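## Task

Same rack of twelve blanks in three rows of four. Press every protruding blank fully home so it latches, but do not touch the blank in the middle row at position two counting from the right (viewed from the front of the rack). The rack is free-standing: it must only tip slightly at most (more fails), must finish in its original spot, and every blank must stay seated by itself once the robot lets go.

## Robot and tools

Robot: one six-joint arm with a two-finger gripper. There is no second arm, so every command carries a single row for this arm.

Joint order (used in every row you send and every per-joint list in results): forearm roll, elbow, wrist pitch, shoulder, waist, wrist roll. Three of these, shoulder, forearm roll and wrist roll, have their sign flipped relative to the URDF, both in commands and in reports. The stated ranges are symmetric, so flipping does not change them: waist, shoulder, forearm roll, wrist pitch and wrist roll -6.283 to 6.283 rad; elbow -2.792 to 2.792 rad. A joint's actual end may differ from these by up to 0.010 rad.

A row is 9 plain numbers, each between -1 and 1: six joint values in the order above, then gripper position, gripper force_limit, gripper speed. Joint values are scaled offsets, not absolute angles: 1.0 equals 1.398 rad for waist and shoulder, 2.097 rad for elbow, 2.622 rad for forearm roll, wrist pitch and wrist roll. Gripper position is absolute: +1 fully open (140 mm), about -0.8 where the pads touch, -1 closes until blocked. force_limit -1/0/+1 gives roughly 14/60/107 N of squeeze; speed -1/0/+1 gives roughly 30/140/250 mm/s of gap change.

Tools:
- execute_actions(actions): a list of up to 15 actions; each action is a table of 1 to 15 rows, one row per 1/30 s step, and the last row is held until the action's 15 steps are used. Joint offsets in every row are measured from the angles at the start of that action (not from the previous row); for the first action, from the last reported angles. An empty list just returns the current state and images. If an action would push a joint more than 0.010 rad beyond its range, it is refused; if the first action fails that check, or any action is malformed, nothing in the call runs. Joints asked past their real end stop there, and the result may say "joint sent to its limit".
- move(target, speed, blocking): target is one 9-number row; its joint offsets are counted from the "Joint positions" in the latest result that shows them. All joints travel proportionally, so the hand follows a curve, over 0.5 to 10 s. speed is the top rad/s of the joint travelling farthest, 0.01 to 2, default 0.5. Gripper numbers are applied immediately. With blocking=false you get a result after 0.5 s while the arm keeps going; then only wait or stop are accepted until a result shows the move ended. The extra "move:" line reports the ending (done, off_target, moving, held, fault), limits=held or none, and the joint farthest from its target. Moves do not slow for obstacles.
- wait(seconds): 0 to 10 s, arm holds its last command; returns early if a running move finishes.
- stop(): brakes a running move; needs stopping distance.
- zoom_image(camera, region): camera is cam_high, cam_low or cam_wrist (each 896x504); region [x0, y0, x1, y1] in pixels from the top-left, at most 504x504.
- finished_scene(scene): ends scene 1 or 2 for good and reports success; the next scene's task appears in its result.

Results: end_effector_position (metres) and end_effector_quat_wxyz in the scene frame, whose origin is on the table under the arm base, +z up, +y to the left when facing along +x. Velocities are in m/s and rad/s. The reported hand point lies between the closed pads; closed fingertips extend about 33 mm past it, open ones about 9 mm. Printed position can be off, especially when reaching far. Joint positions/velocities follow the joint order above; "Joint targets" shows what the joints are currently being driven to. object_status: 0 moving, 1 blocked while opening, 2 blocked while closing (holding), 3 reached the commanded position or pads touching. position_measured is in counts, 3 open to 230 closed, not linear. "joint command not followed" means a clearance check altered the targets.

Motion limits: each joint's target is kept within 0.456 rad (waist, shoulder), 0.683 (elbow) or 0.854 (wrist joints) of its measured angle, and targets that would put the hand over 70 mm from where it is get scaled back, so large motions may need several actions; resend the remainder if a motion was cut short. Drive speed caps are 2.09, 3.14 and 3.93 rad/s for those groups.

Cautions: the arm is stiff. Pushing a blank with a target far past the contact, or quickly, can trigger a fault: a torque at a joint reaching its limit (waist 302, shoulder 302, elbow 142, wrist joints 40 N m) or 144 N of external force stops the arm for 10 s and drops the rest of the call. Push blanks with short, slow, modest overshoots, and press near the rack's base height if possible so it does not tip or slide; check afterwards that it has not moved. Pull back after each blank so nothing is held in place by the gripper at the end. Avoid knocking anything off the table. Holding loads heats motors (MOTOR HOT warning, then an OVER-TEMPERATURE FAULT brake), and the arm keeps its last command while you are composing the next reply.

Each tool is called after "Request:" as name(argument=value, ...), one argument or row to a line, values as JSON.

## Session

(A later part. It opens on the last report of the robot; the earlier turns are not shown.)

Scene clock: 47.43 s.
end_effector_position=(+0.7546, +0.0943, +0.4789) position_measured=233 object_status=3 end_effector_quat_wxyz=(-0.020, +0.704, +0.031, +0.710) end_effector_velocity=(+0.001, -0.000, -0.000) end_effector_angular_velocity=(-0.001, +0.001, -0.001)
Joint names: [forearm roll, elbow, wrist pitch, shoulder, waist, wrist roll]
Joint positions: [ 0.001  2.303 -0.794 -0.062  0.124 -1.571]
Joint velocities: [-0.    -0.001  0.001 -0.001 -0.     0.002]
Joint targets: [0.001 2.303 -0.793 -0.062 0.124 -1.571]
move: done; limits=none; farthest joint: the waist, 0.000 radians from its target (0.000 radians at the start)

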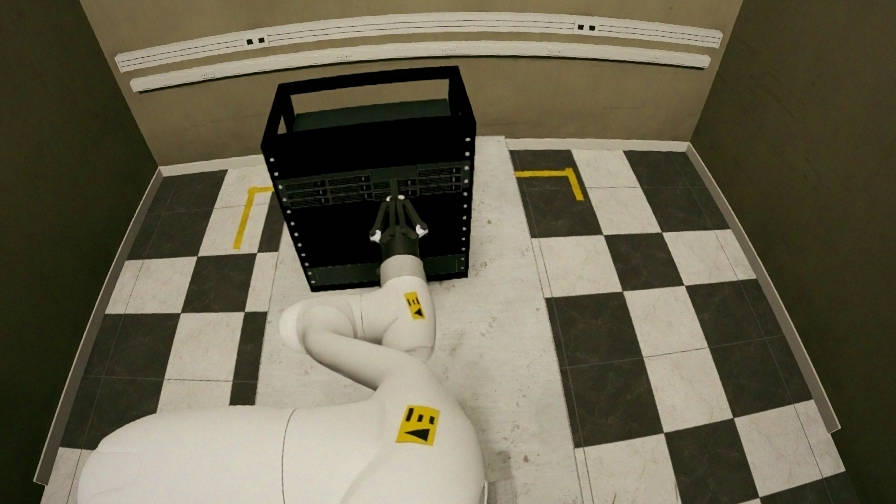

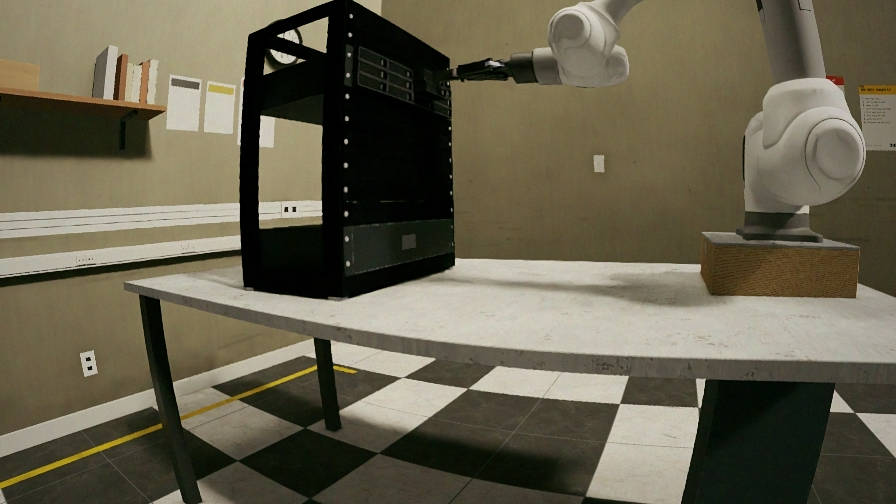

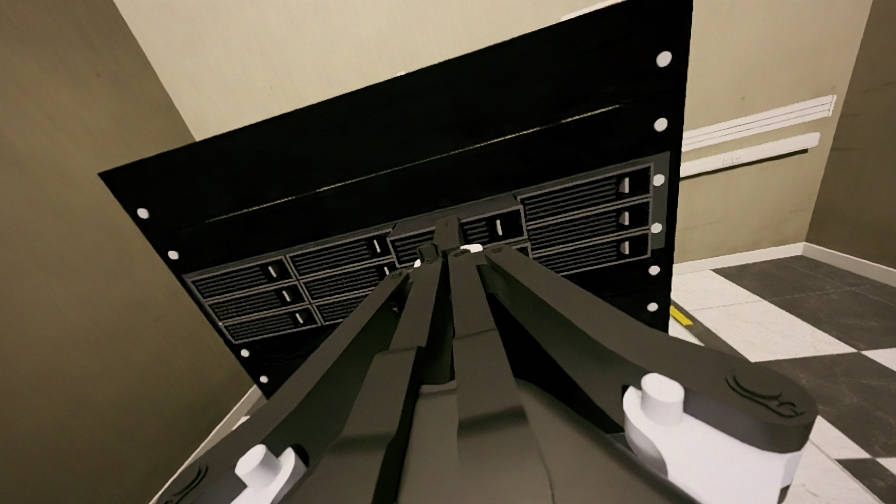

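Request:
move(
  target=[0,-0.0169,0.0015,-0.0224,0,0,-1,0,1],
  speed=0.03,
)

Request:
zoom_image(
  camera="cam_low",
  region=[390, 40, 510, 120],
)

Scene clock: 52.57 s.
end_effector_position=(+0.7754, +0.0958, +0.4793) position_measured=233 object_status=3 end_effector_quat_wxyz=(-0.020, +0.703, +0.031, +0.710) end_effector_velocity=(+0.001, -0.000, +0.001) end_effector_angular_velocity=(+0.001, -0.002, +0.000)
Joint names: [forearm roll, elbow, wrist pitch, shoulder, waist, wrist roll]
Joint positions: [ 0.001  2.268 -0.79  -0.093  0.124 -1.571]
Joint velocities: [ 0.    -0.002 -0.    -0.    -0.    -0.002]
Joint targets: [0.001 2.268 -0.790 -0.093 0.124 -1.571]
move: done; limits=none; farthest joint: the shoulder, 0.001 radians from its target (0.032 radians at the start)

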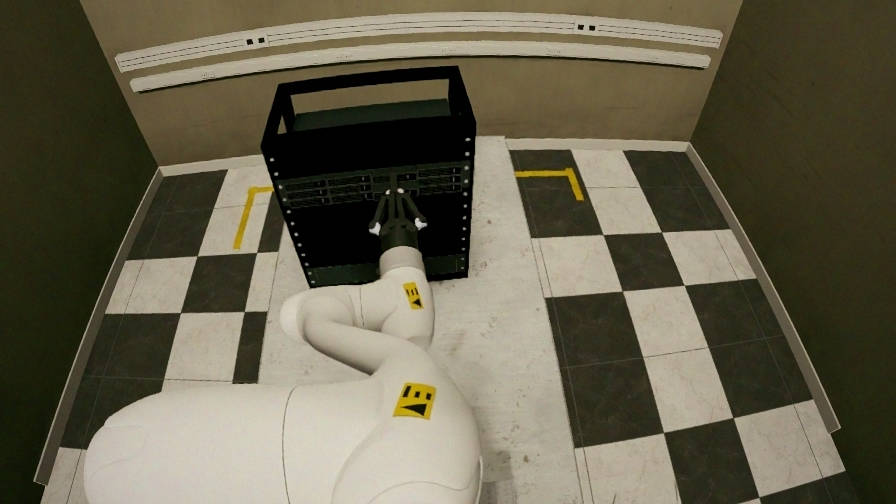

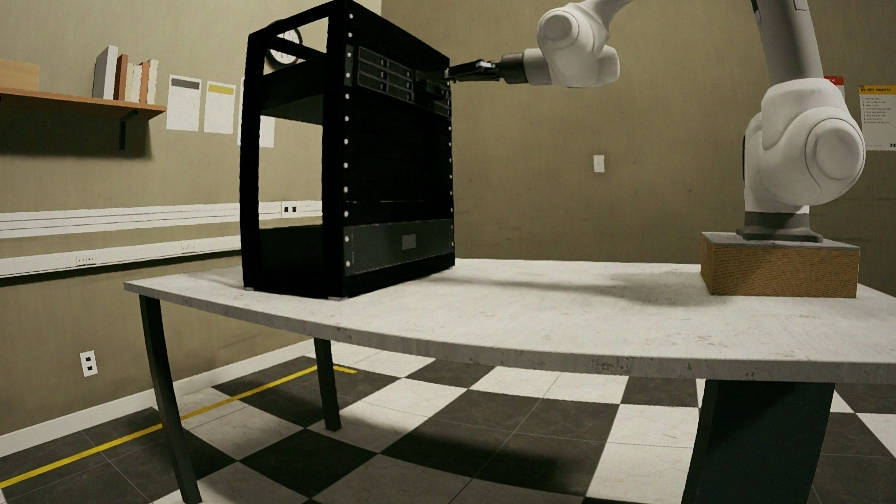

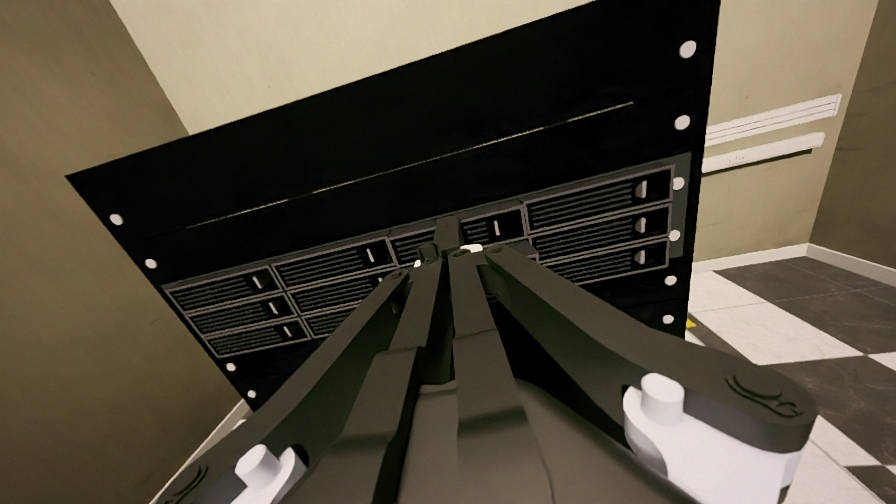

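Region (390, 40, 510, 120) of cam_low's 896x504 image, scaled by 4.200, with more detail than that image has.

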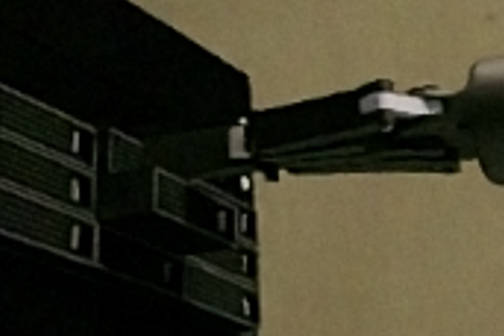

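Edge at 109; about 6 mm left.

Request:
move(
  target=[0,-0.0036,0.0004,-0.0047,0,0,-1,0,1],
  speed=0.01,
)

Request:
zoom_image(
  camera="cam_low",
  region=[390, 40, 510, 120],
)

Scene clock: 55.70 s.
end_effector_position=(+0.7799, +0.0961, +0.4793) position_measured=233 object_status=3 end_effector_quat_wxyz=(-0.020, +0.703, +0.031, +0.710) end_effector_velocity=(+0.001, +0.000, -0.001) end_effector_angular_velocity=(-0.001, +0.001, +0.001)
Joint names: [forearm roll, elbow, wrist pitch, shoulder, waist, wrist roll]
Joint positions: [ 0.001  2.26  -0.789 -0.099  0.124 -1.571]
Joint velocities: [ 0.001 -0.001  0.    -0.002  0.     0.   ]
Joint targets: [0.001 2.260 -0.789 -0.099 0.124 -1.571]
move: done; limits=none; farthest joint: the waist, 0.000 radians from its target (0.000 radians at the start)

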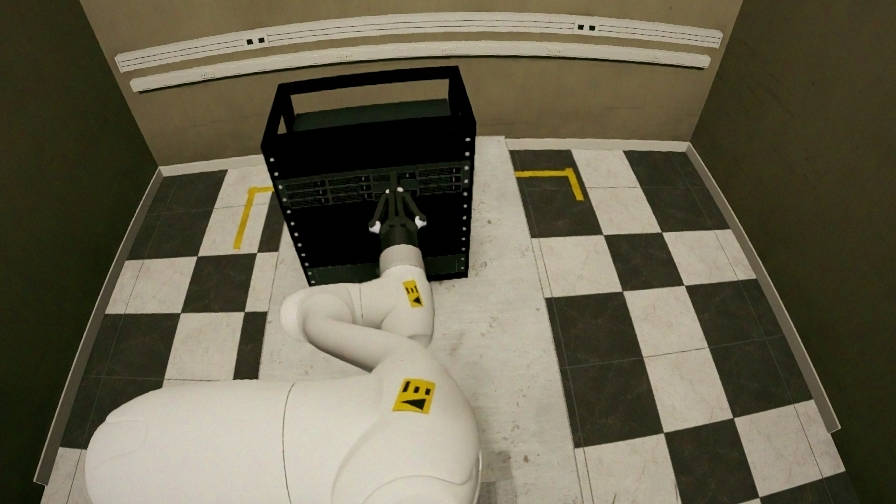

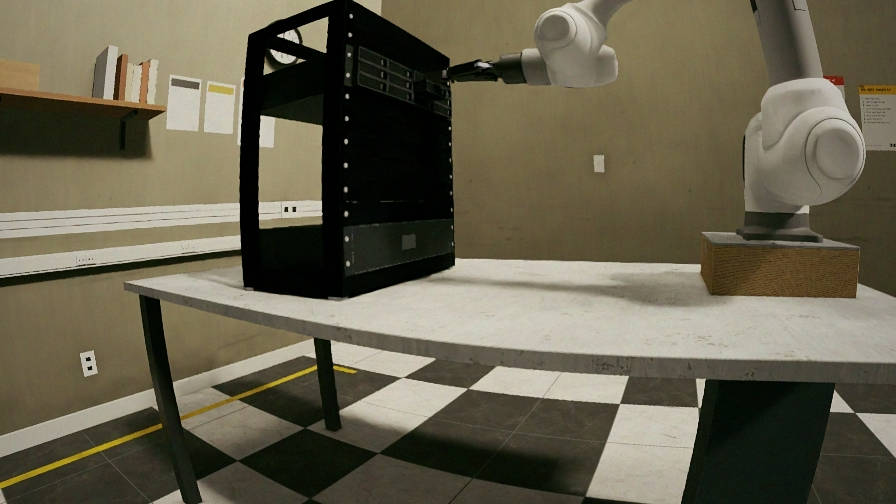

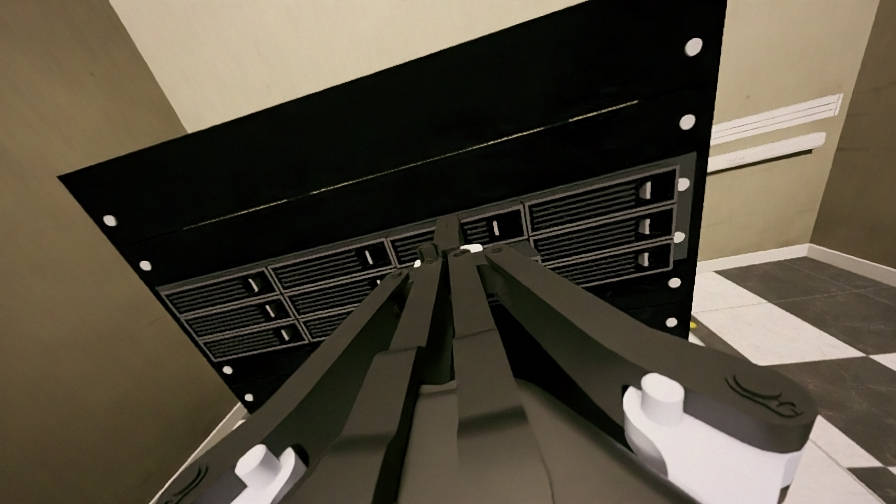

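Region (390, 40, 510, 120) of cam_low's 896x504 image, scaled by 4.200, with more detail than that image has.

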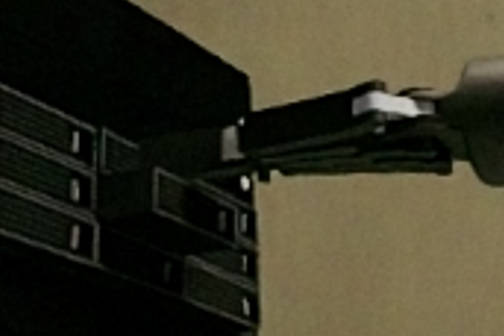

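Request:
move(
  target=[0,-0.0016,0,-0.0021,0,0,-1,0,1],
  speed=0.01,
)

Scene clock: 58.20 s.
end_effector_position=(+0.7818, +0.0963, +0.4794) position_measured=233 object_status=3 end_effector_quat_wxyz=(-0.020, +0.703, +0.031, +0.710) end_effector_velocity=(+0.000, +0.000, -0.000) end_effector_angular_velocity=(+0.001, -0.000, -0.000)
Joint names: [forearm roll, elbow, wrist pitch, shoulder, waist, wrist roll]
Joint positions: [ 0.001  2.257 -0.789 -0.102  0.124 -1.571]
Joint velocities: [-0.    -0.001 -0.    -0.001  0.    -0.   ]
Joint targets: [0.001 2.257 -0.789 -0.102 0.124 -1.571]
move: done; limits=none; farthest joint: the waist, 0.000 radians from its target (0.000 radians at the start)

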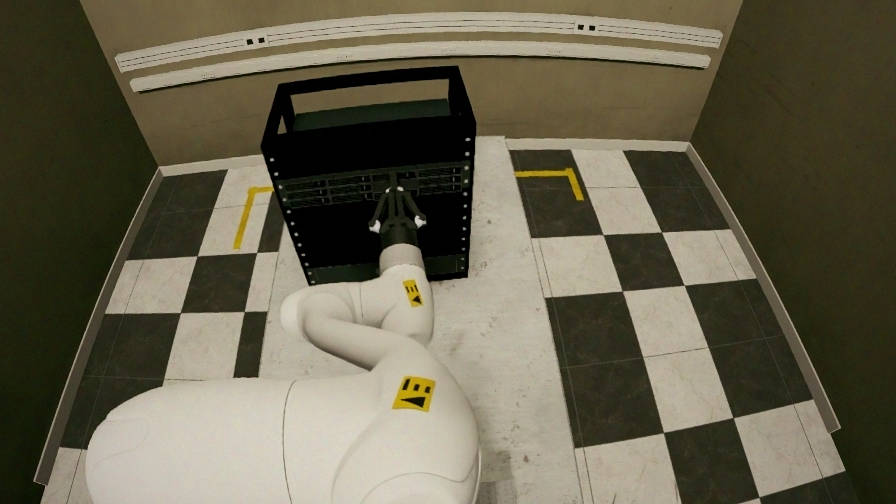

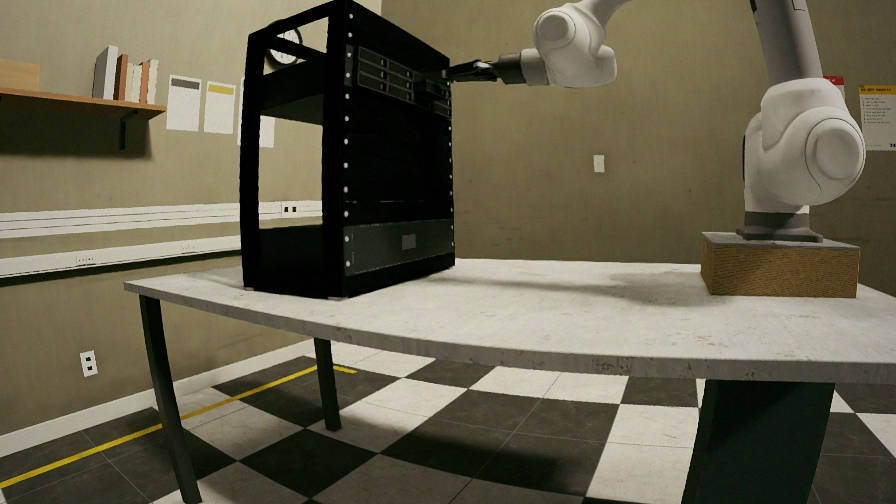

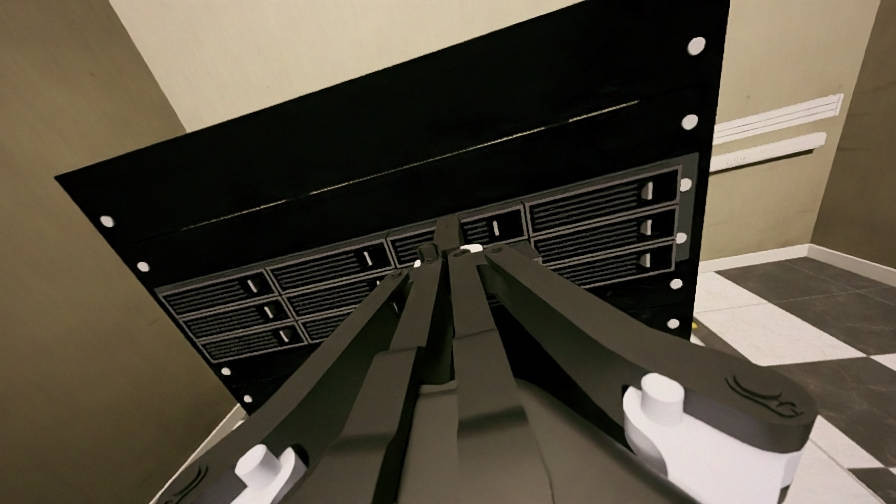

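Request:
move(
  target=[0,-0.0012,0,-0.0015,0,0,-1,0,1],
  speed=0.01,
)

Scene clock: 60.17 s.
end_effector_position=(+0.7833, +0.0964, +0.4796) position_measured=233 object_status=3 end_effector_quat_wxyz=(-0.020, +0.703, +0.031, +0.710) end_effector_velocity=(-0.001, +0.000, -0.002) end_effector_angular_velocity=(-0.000, +0.003, +0.000)
Joint names: [forearm roll, elbow, wrist pitch, shoulder, waist, wrist roll]
Joint positions: [ 0.001  2.254 -0.789 -0.104  0.124 -1.571]
Joint velocities: [-0.     0.002  0.    -0.001  0.    -0.   ]
Joint targets: [0.001 2.254 -0.789 -0.104 0.124 -1.571]
move: done; limits=none; farthest joint: the waist, 0.000 radians from its target (0.000 radians at the start)

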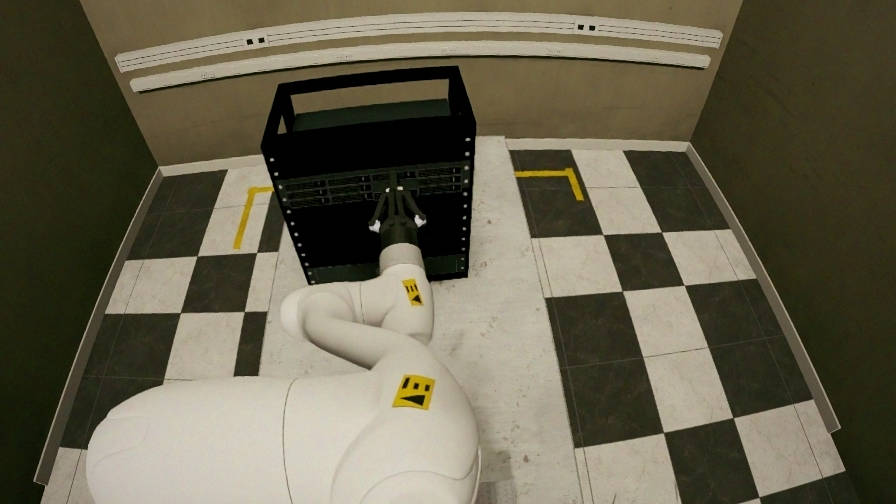

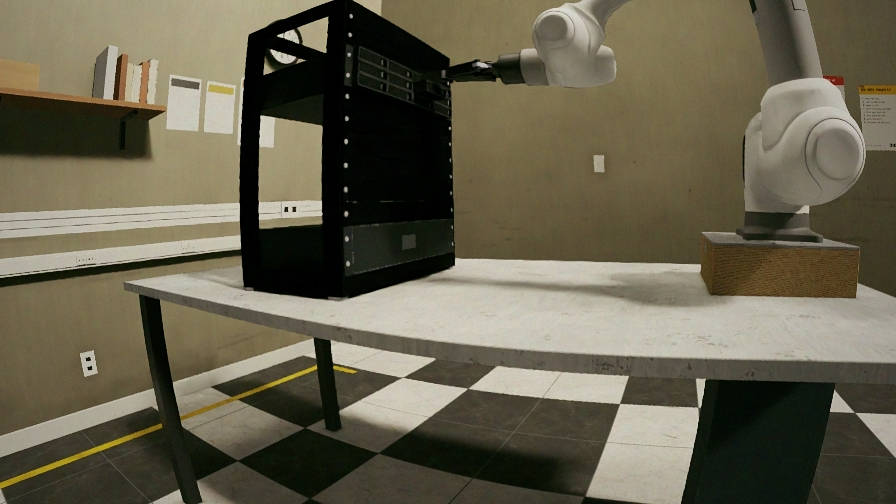

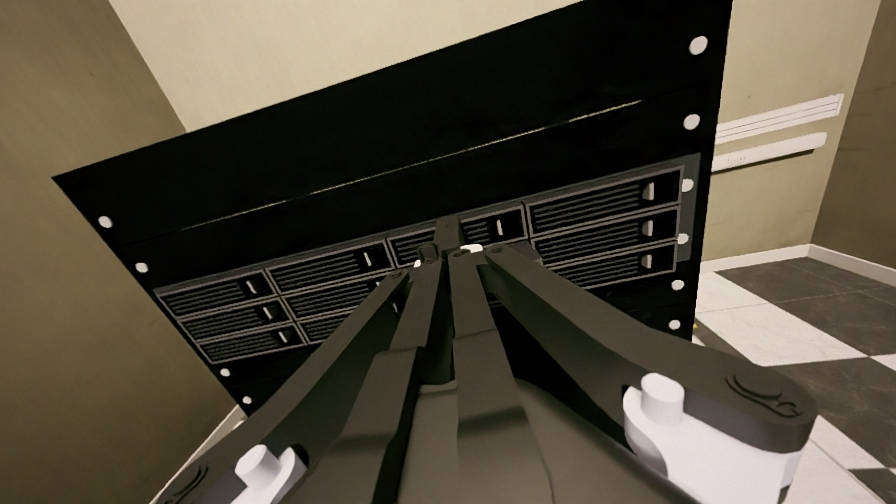

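Latched.

Request:
move(
  target=[0,0.036,-0.002,0.047,0,0,-1,0,1],
  speed=0.2,
)

Request:
zoom_image(
  camera="cam_low",
  region=[340, 30, 480, 125],
)

Scene clock: 63.50 s.
end_effector_position=(+0.7389, +0.0932, +0.4768) position_measured=233 object_status=3 end_effector_quat_wxyz=(-0.020, +0.705, +0.031, +0.708) end_effector_velocity=(+0.000, -0.000, +0.001) end_effector_angular_velocity=(+0.000, -0.002, -0.000)
Joint names: [forearm roll, elbow, wrist pitch, shoulder, waist, wrist roll]
Joint positions: [ 0.001  2.33  -0.794 -0.039  0.124 -1.571]
Joint velocities: [-0.    -0.001  0.     0.001 -0.     0.   ]
Joint targets: [0.001 2.330 -0.794 -0.039 0.124 -1.571]
move: done; limits=none; farthest joint: the waist, 0.000 radians from its target (0.000 radians at the start)

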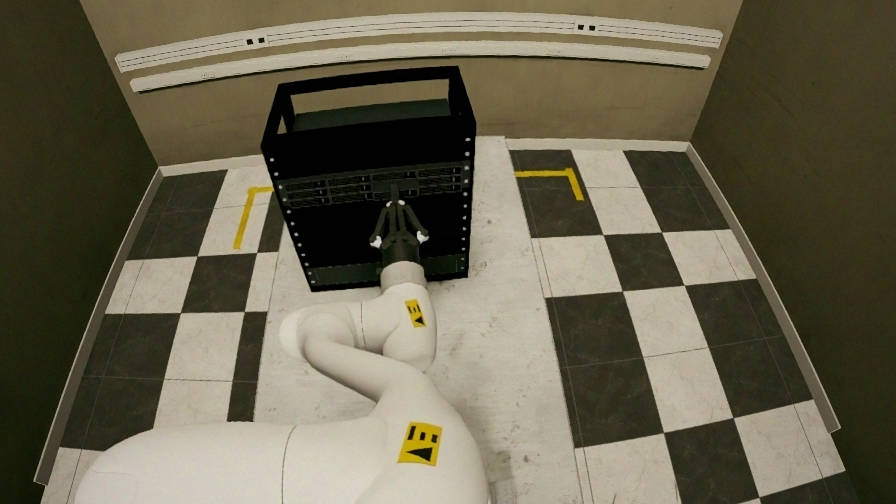

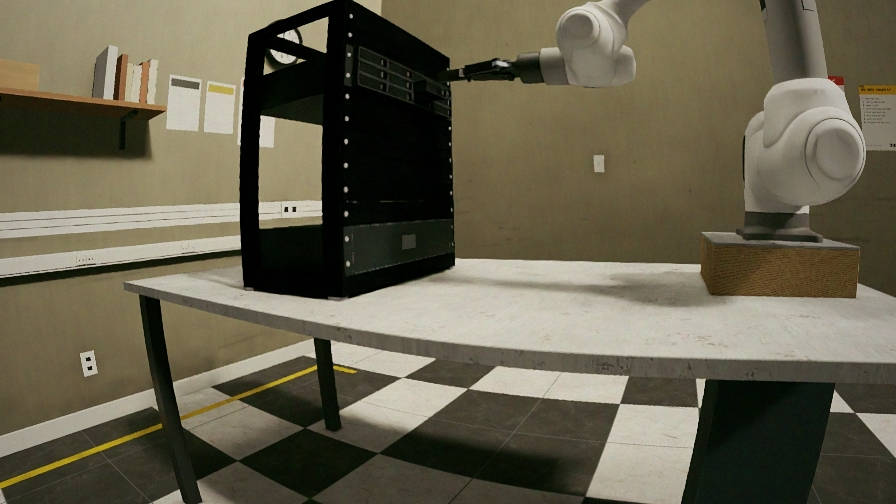

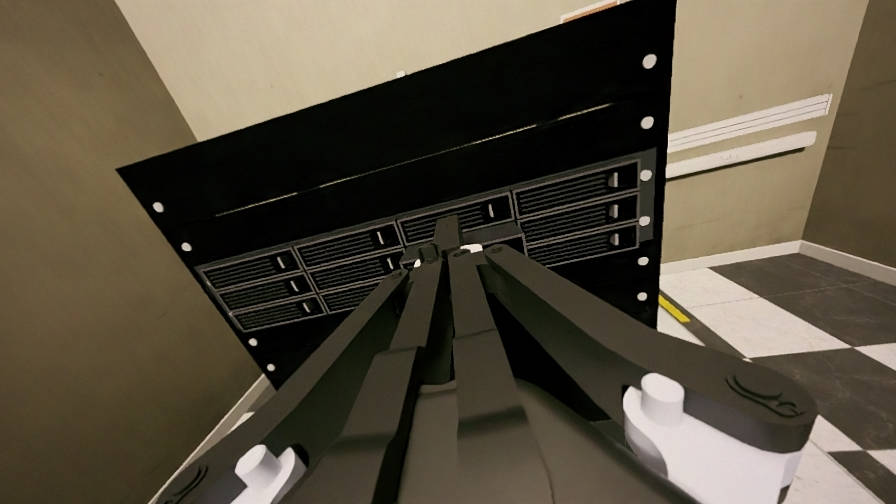

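Region (340, 30, 480, 125) of cam_low's 896x504 image, scaled by 3.600, with more detail than that image has; it fills the top 342 rows of this view, and the rest is white.

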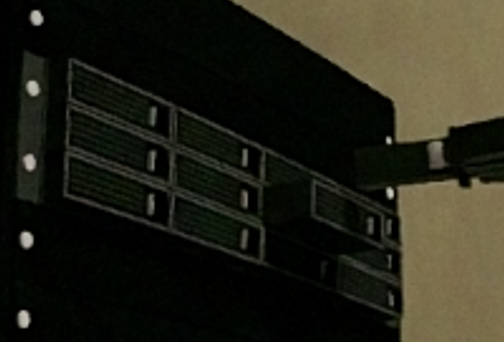

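Request:
finished_scene(
  scene=2,
)

The scene is finished: the task was done.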